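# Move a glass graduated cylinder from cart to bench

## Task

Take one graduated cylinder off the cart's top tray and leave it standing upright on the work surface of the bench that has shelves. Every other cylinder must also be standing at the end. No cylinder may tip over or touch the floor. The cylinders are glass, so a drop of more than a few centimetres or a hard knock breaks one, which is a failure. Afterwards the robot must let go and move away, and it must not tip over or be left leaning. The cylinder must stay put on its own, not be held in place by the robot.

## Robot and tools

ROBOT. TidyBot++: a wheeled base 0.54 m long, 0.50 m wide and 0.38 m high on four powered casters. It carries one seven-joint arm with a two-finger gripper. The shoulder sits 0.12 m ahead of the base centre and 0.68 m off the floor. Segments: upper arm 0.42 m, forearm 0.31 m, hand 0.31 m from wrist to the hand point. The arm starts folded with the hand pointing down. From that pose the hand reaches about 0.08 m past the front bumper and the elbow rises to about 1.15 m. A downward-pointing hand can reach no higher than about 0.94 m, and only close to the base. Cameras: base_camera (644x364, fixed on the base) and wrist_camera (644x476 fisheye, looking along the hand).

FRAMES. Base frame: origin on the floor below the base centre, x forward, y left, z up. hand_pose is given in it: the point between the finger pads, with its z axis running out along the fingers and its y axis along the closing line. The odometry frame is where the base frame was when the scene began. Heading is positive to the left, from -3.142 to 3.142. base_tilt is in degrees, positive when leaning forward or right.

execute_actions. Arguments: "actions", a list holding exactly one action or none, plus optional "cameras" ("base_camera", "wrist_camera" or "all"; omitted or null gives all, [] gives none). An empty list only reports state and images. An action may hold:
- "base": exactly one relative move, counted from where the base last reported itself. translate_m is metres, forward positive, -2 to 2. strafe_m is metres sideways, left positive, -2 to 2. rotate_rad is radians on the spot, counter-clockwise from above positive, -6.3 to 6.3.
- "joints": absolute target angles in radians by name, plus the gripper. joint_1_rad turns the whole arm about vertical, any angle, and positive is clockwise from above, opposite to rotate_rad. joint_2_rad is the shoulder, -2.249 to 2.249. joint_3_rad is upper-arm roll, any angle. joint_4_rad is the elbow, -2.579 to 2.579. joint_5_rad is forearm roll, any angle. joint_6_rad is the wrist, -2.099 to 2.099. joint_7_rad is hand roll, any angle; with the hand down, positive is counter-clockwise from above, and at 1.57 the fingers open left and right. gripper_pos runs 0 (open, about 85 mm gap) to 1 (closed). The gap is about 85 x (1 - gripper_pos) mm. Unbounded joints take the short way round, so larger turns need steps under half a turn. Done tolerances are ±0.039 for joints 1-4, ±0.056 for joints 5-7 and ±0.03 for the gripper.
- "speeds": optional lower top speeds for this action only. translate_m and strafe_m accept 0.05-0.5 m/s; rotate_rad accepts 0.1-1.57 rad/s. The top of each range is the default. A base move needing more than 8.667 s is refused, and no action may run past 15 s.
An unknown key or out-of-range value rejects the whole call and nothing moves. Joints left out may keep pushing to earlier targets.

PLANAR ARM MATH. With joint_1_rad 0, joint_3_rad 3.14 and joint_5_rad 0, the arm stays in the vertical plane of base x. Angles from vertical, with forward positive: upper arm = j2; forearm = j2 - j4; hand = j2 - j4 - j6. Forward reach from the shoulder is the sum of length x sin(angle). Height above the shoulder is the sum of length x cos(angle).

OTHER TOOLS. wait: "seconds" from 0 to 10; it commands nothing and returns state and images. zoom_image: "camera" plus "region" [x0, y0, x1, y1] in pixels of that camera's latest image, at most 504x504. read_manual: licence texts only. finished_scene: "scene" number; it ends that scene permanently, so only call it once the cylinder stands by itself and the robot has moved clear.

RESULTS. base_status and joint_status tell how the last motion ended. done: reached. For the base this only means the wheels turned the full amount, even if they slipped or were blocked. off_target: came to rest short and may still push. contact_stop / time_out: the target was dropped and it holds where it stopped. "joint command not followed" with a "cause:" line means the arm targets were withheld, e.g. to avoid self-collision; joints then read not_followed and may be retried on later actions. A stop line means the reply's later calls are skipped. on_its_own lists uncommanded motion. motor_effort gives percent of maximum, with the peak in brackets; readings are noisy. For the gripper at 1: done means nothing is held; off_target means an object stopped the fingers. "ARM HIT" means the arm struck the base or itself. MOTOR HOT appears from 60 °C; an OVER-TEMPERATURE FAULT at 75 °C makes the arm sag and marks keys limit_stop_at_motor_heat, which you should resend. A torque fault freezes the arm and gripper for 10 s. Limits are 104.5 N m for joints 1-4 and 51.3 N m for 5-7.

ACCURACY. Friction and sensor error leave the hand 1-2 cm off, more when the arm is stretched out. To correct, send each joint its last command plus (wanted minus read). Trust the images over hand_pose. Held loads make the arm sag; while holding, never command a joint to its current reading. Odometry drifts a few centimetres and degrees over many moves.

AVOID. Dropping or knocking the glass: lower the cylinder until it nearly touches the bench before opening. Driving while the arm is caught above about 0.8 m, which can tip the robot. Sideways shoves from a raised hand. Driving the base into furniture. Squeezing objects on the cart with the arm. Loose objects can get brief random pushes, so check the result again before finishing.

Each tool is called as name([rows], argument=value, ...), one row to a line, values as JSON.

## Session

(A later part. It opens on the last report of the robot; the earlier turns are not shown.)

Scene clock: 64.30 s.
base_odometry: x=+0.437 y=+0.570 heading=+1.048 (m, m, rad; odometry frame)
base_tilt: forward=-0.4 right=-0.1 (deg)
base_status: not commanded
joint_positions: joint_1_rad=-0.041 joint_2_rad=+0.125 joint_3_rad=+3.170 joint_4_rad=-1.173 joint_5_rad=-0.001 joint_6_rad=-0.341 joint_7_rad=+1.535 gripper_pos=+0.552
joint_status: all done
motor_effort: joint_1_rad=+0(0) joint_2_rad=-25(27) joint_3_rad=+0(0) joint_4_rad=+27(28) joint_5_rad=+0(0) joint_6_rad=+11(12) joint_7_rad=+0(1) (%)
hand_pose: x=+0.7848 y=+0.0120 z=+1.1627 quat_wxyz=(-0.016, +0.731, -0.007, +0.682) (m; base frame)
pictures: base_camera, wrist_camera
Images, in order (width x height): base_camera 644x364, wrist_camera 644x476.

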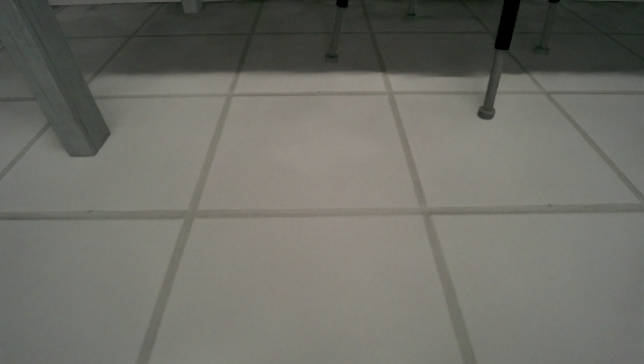

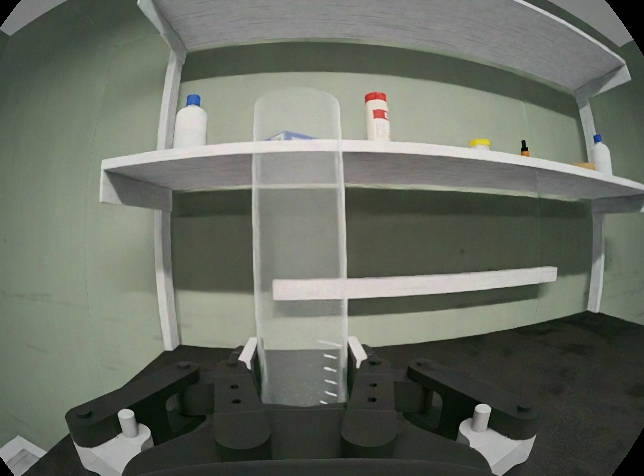

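execute_actions([
  {"joints":{"joint_2_rad":0.10,"joint_4_rad":-1.25,"joint_6_rad":-0.185}},
], cameras=["wrist_camera"])

Scene clock: 65.40 s.
base_odometry: x=+0.437 y=+0.570 heading=+1.048 (m, m, rad; odometry frame)
base_tilt: forward=-0.4 right=-0.1 (deg)
base_status: not commanded
joint_positions: joint_1_rad=-0.041 joint_2_rad=+0.120 joint_3_rad=+3.170 joint_4_rad=-1.252 joint_5_rad=-0.001 joint_6_rad=-0.225 joint_7_rad=+1.535 gripper_pos=+0.552
joint_status: all done
motor_effort: joint_1_rad=+0(0) joint_2_rad=-25(26) joint_3_rad=-1(0) joint_4_rad=+27(28) joint_5_rad=+0(0) joint_6_rad=+11(11) joint_7_rad=+0(1) (%)
hand_pose: x=+0.7892 y=+0.0119 z=+1.1531 quat_wxyz=(-0.016, +0.716, -0.007, +0.697) (m; base frame)
pictures: wrist_camera
Images, in order (width x height): wrist_camera 644x476.

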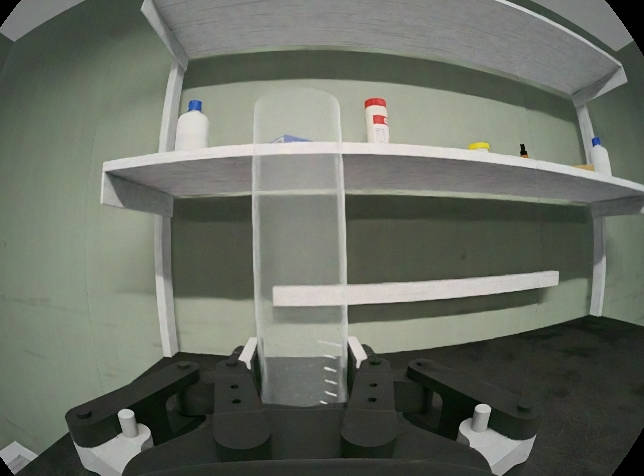

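execute_actions([
  {"joints":{"joint_4_rad":-1.33,"joint_6_rad":-0.10}},
], cameras=[])

execute_actions([
  {"joints":{"joint_4_rad":-1.40,"joint_6_rad":-0.03}},
], cameras=["wrist_camera"])

Scene clock: 66.43 s.
base_odometry: x=+0.437 y=+0.570 heading=+1.048 (m, m, rad; odometry frame)
base_tilt: forward=-0.4 right=-0.1 (deg)
base_status: not commanded
joint_positions: joint_1_rad=-0.041 joint_2_rad=+0.118 joint_3_rad=+3.170 joint_4_rad=-1.334 joint_5_rad=-0.001 joint_6_rad=-0.141 joint_7_rad=+1.535 gripper_pos=+0.552
joint_status: all done
motor_effort: joint_1_rad=+0(0) joint_2_rad=-25(26) joint_3_rad=+0(0) joint_4_rad=+27(29) joint_5_rad=+0(0) joint_6_rad=+11(11) joint_7_rad=+0(1) (%)
hand_pose: x=+0.7923 y=+0.0118 z=+1.1298 quat_wxyz=(-0.016, +0.715, -0.007, +0.699) (m; base frame)
pictures: none
No camera images: the call's "cameras" was empty. Leave "cameras" out to get every camera's image.

Scene clock: 67.23 s.
base_odometry: x=+0.437 y=+0.570 heading=+1.048 (m, m, rad; odometry frame)
base_tilt: forward=-0.4 right=-0.1 (deg)
base_status: not commanded
joint_positions: joint_1_rad=-0.041 joint_2_rad=+0.117 joint_3_rad=+3.170 joint_4_rad=-1.394 joint_5_rad=-0.001 joint_6_rad=-0.063 joint_7_rad=+1.535 gripper_pos=+0.552
joint_status: all done
motor_effort: joint_1_rad=+0(1) joint_2_rad=-25(26) joint_3_rad=+0(1) joint_4_rad=+27(27) joint_5_rad=+0(0) joint_6_rad=+10(11) joint_7_rad=+0(0) (%)
hand_pose: x=+0.7934 y=+0.0117 z=+1.1178 quat_wxyz=(-0.016, +0.708, -0.007, +0.706) (m; base frame)
pictures: wrist_camera
Images, in order (width x height): wrist_camera 644x476.

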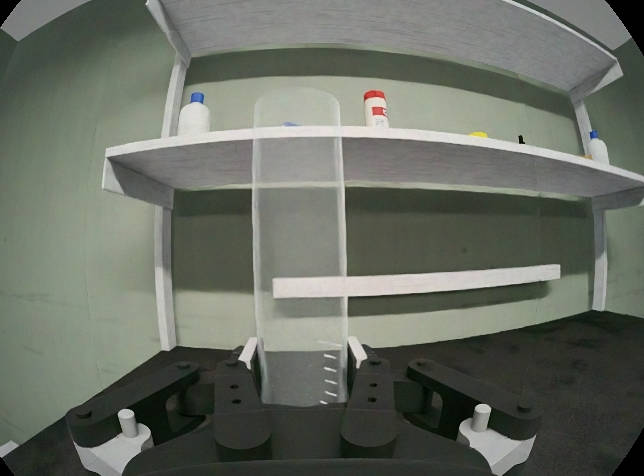

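Level, no contact yet. Continue.

execute_actions([
  {"joints":{"joint_4_rad":-1.45,"joint_6_rad":0.02}},
], cameras=[])

execute_actions([
  {"joints":{"joint_4_rad":-1.50,"joint_6_rad":0.07}},
], cameras=[])

Scene clock: 68.13 s.
base_odometry: x=+0.437 y=+0.570 heading=+1.048 (m, m, rad; odometry frame)
base_tilt: forward=-0.4 right=-0.1 (deg)
base_status: not commanded
joint_positions: joint_1_rad=-0.041 joint_2_rad=+0.107 joint_3_rad=+3.170 joint_4_rad=-1.432 joint_5_rad=-0.001 joint_6_rad=-0.006 joint_7_rad=+1.535 gripper_pos=+0.552
joint_status: all done
motor_effort: joint_1_rad=-1(1) joint_2_rad=-22(25) joint_3_rad=-1(0) joint_4_rad=+24(26) joint_5_rad=+0(0) joint_6_rad=+9(11) joint_7_rad=-1(0) (%)
hand_pose: x=+0.7895 y=+0.0115 z=+1.1181 quat_wxyz=(-0.017, +0.698, -0.007, +0.716) (m; base frame)
pictures: none
No camera images: the call's "cameras" was empty. Leave "cameras" out to get every camera's image.

Scene clock: 68.87 s.
base_odometry: x=+0.437 y=+0.570 heading=+1.048 (m, m, rad; odometry frame)
base_tilt: forward=-0.4 right=-0.1 (deg)
base_status: not commanded
joint_positions: joint_1_rad=-0.041 joint_2_rad=+0.096 joint_3_rad=+3.170 joint_4_rad=-1.472 joint_5_rad=-0.001 joint_6_rad=+0.052 joint_7_rad=+1.535 gripper_pos=+0.552
joint_status: all done
motor_effort: joint_1_rad=-1(1) joint_2_rad=-20(22) joint_3_rad=+0(1) joint_4_rad=+22(24) joint_5_rad=+0(0) joint_6_rad=+8(9) joint_7_rad=+0(1) (%)
hand_pose: x=+0.7846 y=+0.0112 z=+1.1187 quat_wxyz=(-0.017, +0.687, -0.007, +0.726) (m; base frame)
pictures: none
No camera images: the call's "cameras" was empty. Leave "cameras" out to get every camera's image.

execute_actions([
  {"joints":{"joint_2_rad":0.105,"joint_4_rad":-1.39,"joint_6_rad":-0.085}},
], cameras=["wrist_camera"])

Scene clock: 70.00 s.
base_odometry: x=+0.437 y=+0.570 heading=+1.048 (m, m, rad; odometry frame)
base_tilt: forward=-0.4 right=-0.1 (deg)
base_status: not commanded
joint_positions: joint_1_rad=-0.041 joint_2_rad=+0.104 joint_3_rad=+3.170 joint_4_rad=-1.408 joint_5_rad=-0.001 joint_6_rad=-0.062 joint_7_rad=+1.535 gripper_pos=+0.552
joint_status: all done
motor_effort: joint_1_rad=+0(1) joint_2_rad=-23(24) joint_3_rad=+0(0) joint_4_rad=+25(26) joint_5_rad=+0(0) joint_6_rad=+10(10) joint_7_rad=+0(0) (%)
hand_pose: x=+0.7881 y=+0.0114 z=+1.1177 quat_wxyz=(-0.017, +0.708, -0.007, +0.706) (m; base frame)
pictures: wrist_camera
Images, in order (width x height): wrist_camera 644x476.

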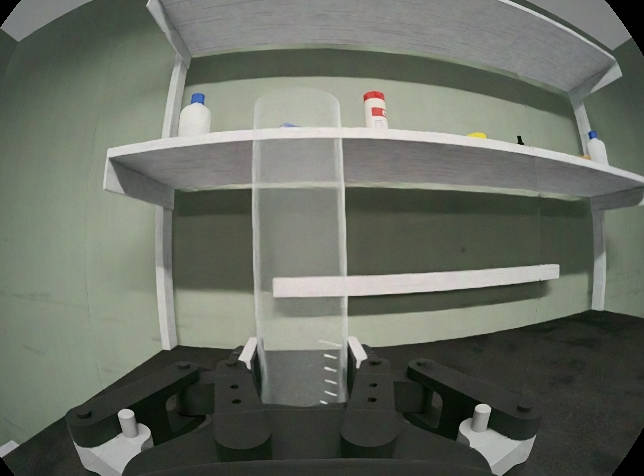

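Level and resting on the surface. Release.

execute_actions([
  {"joints":{"gripper_pos":0.0}},
], cameras=["wrist_camera"])

execute_actions([
  {"base":{"translate_m":-0.35},"speeds":{"translate_m":0.12}},
], cameras=["wrist_camera"])

Scene clock: 71.23 s.
base_odometry: x=+0.437 y=+0.570 heading=+1.048 (m, m, rad; odometry frame)
base_tilt: forward=-0.4 right=-0.1 (deg)
base_status: not commanded
joint_positions: joint_1_rad=-0.041 joint_2_rad=+0.104 joint_3_rad=+3.170 joint_4_rad=-1.407 joint_5_rad=-0.001 joint_6_rad=-0.062 joint_7_rad=+1.535 gripper_pos=+0.000
joint_status: all done
motor_effort: joint_1_rad=+0(0) joint_2_rad=-22(23) joint_3_rad=+1(0) joint_4_rad=+25(25) joint_5_rad=+0(1) joint_6_rad=+9(9) joint_7_rad=-1(0) (%)
hand_pose: x=+0.7881 y=+0.0115 z=+1.1182 quat_wxyz=(-0.017, +0.708, -0.007, +0.706) (m; base frame)
pictures: wrist_camera
Images, in order (width x height): wrist_camera 644x476.

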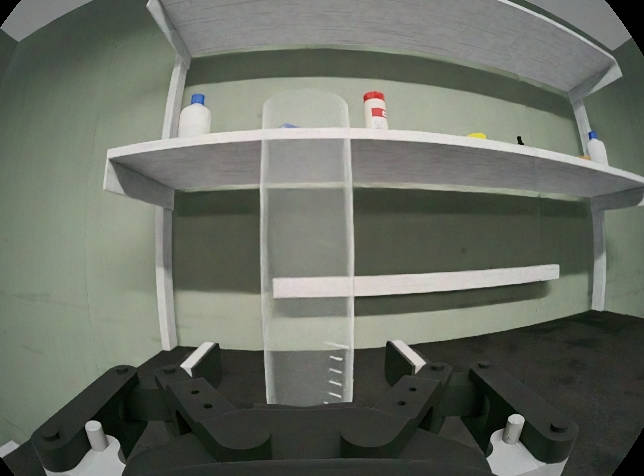

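Scene clock: 74.73 s.
base_odometry: x=+0.263 y=+0.266 heading=+1.049 (m, m, rad; odometry frame)
base_tilt: forward=-0.4 right=-0.1 (deg)
base_status: done
joint_positions: joint_1_rad=-0.041 joint_2_rad=+0.103 joint_3_rad=+3.170 joint_4_rad=-1.405 joint_5_rad=-0.001 joint_6_rad=-0.062 joint_7_rad=+1.535 gripper_pos=+0.000
joint_status: not commanded
motor_effort: joint_1_rad=+0(1) joint_2_rad=-22(25) joint_3_rad=+0(1) joint_4_rad=+25(26) joint_5_rad=+0(0) joint_6_rad=+9(10) joint_7_rad=+0(0) (%)
hand_pose: x=+0.7877 y=+0.0114 z=+1.1199 quat_wxyz=(-0.017, +0.707, -0.007, +0.707) (m; base frame)
pictures: wrist_camera
Images, in order (width x height): wrist_camera 644x476.

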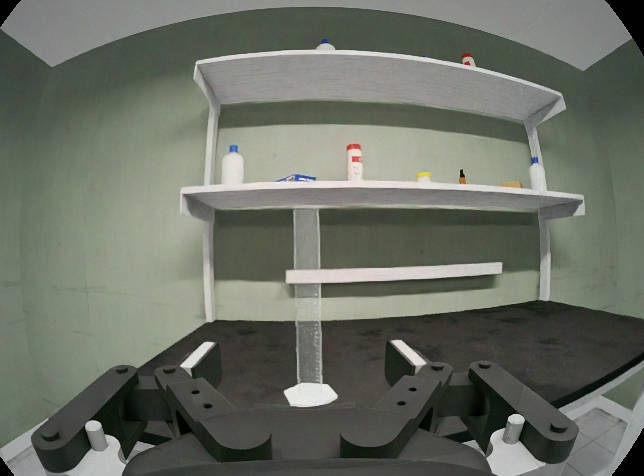

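finished_scene(scene=1)

The scene is finished: the task was done.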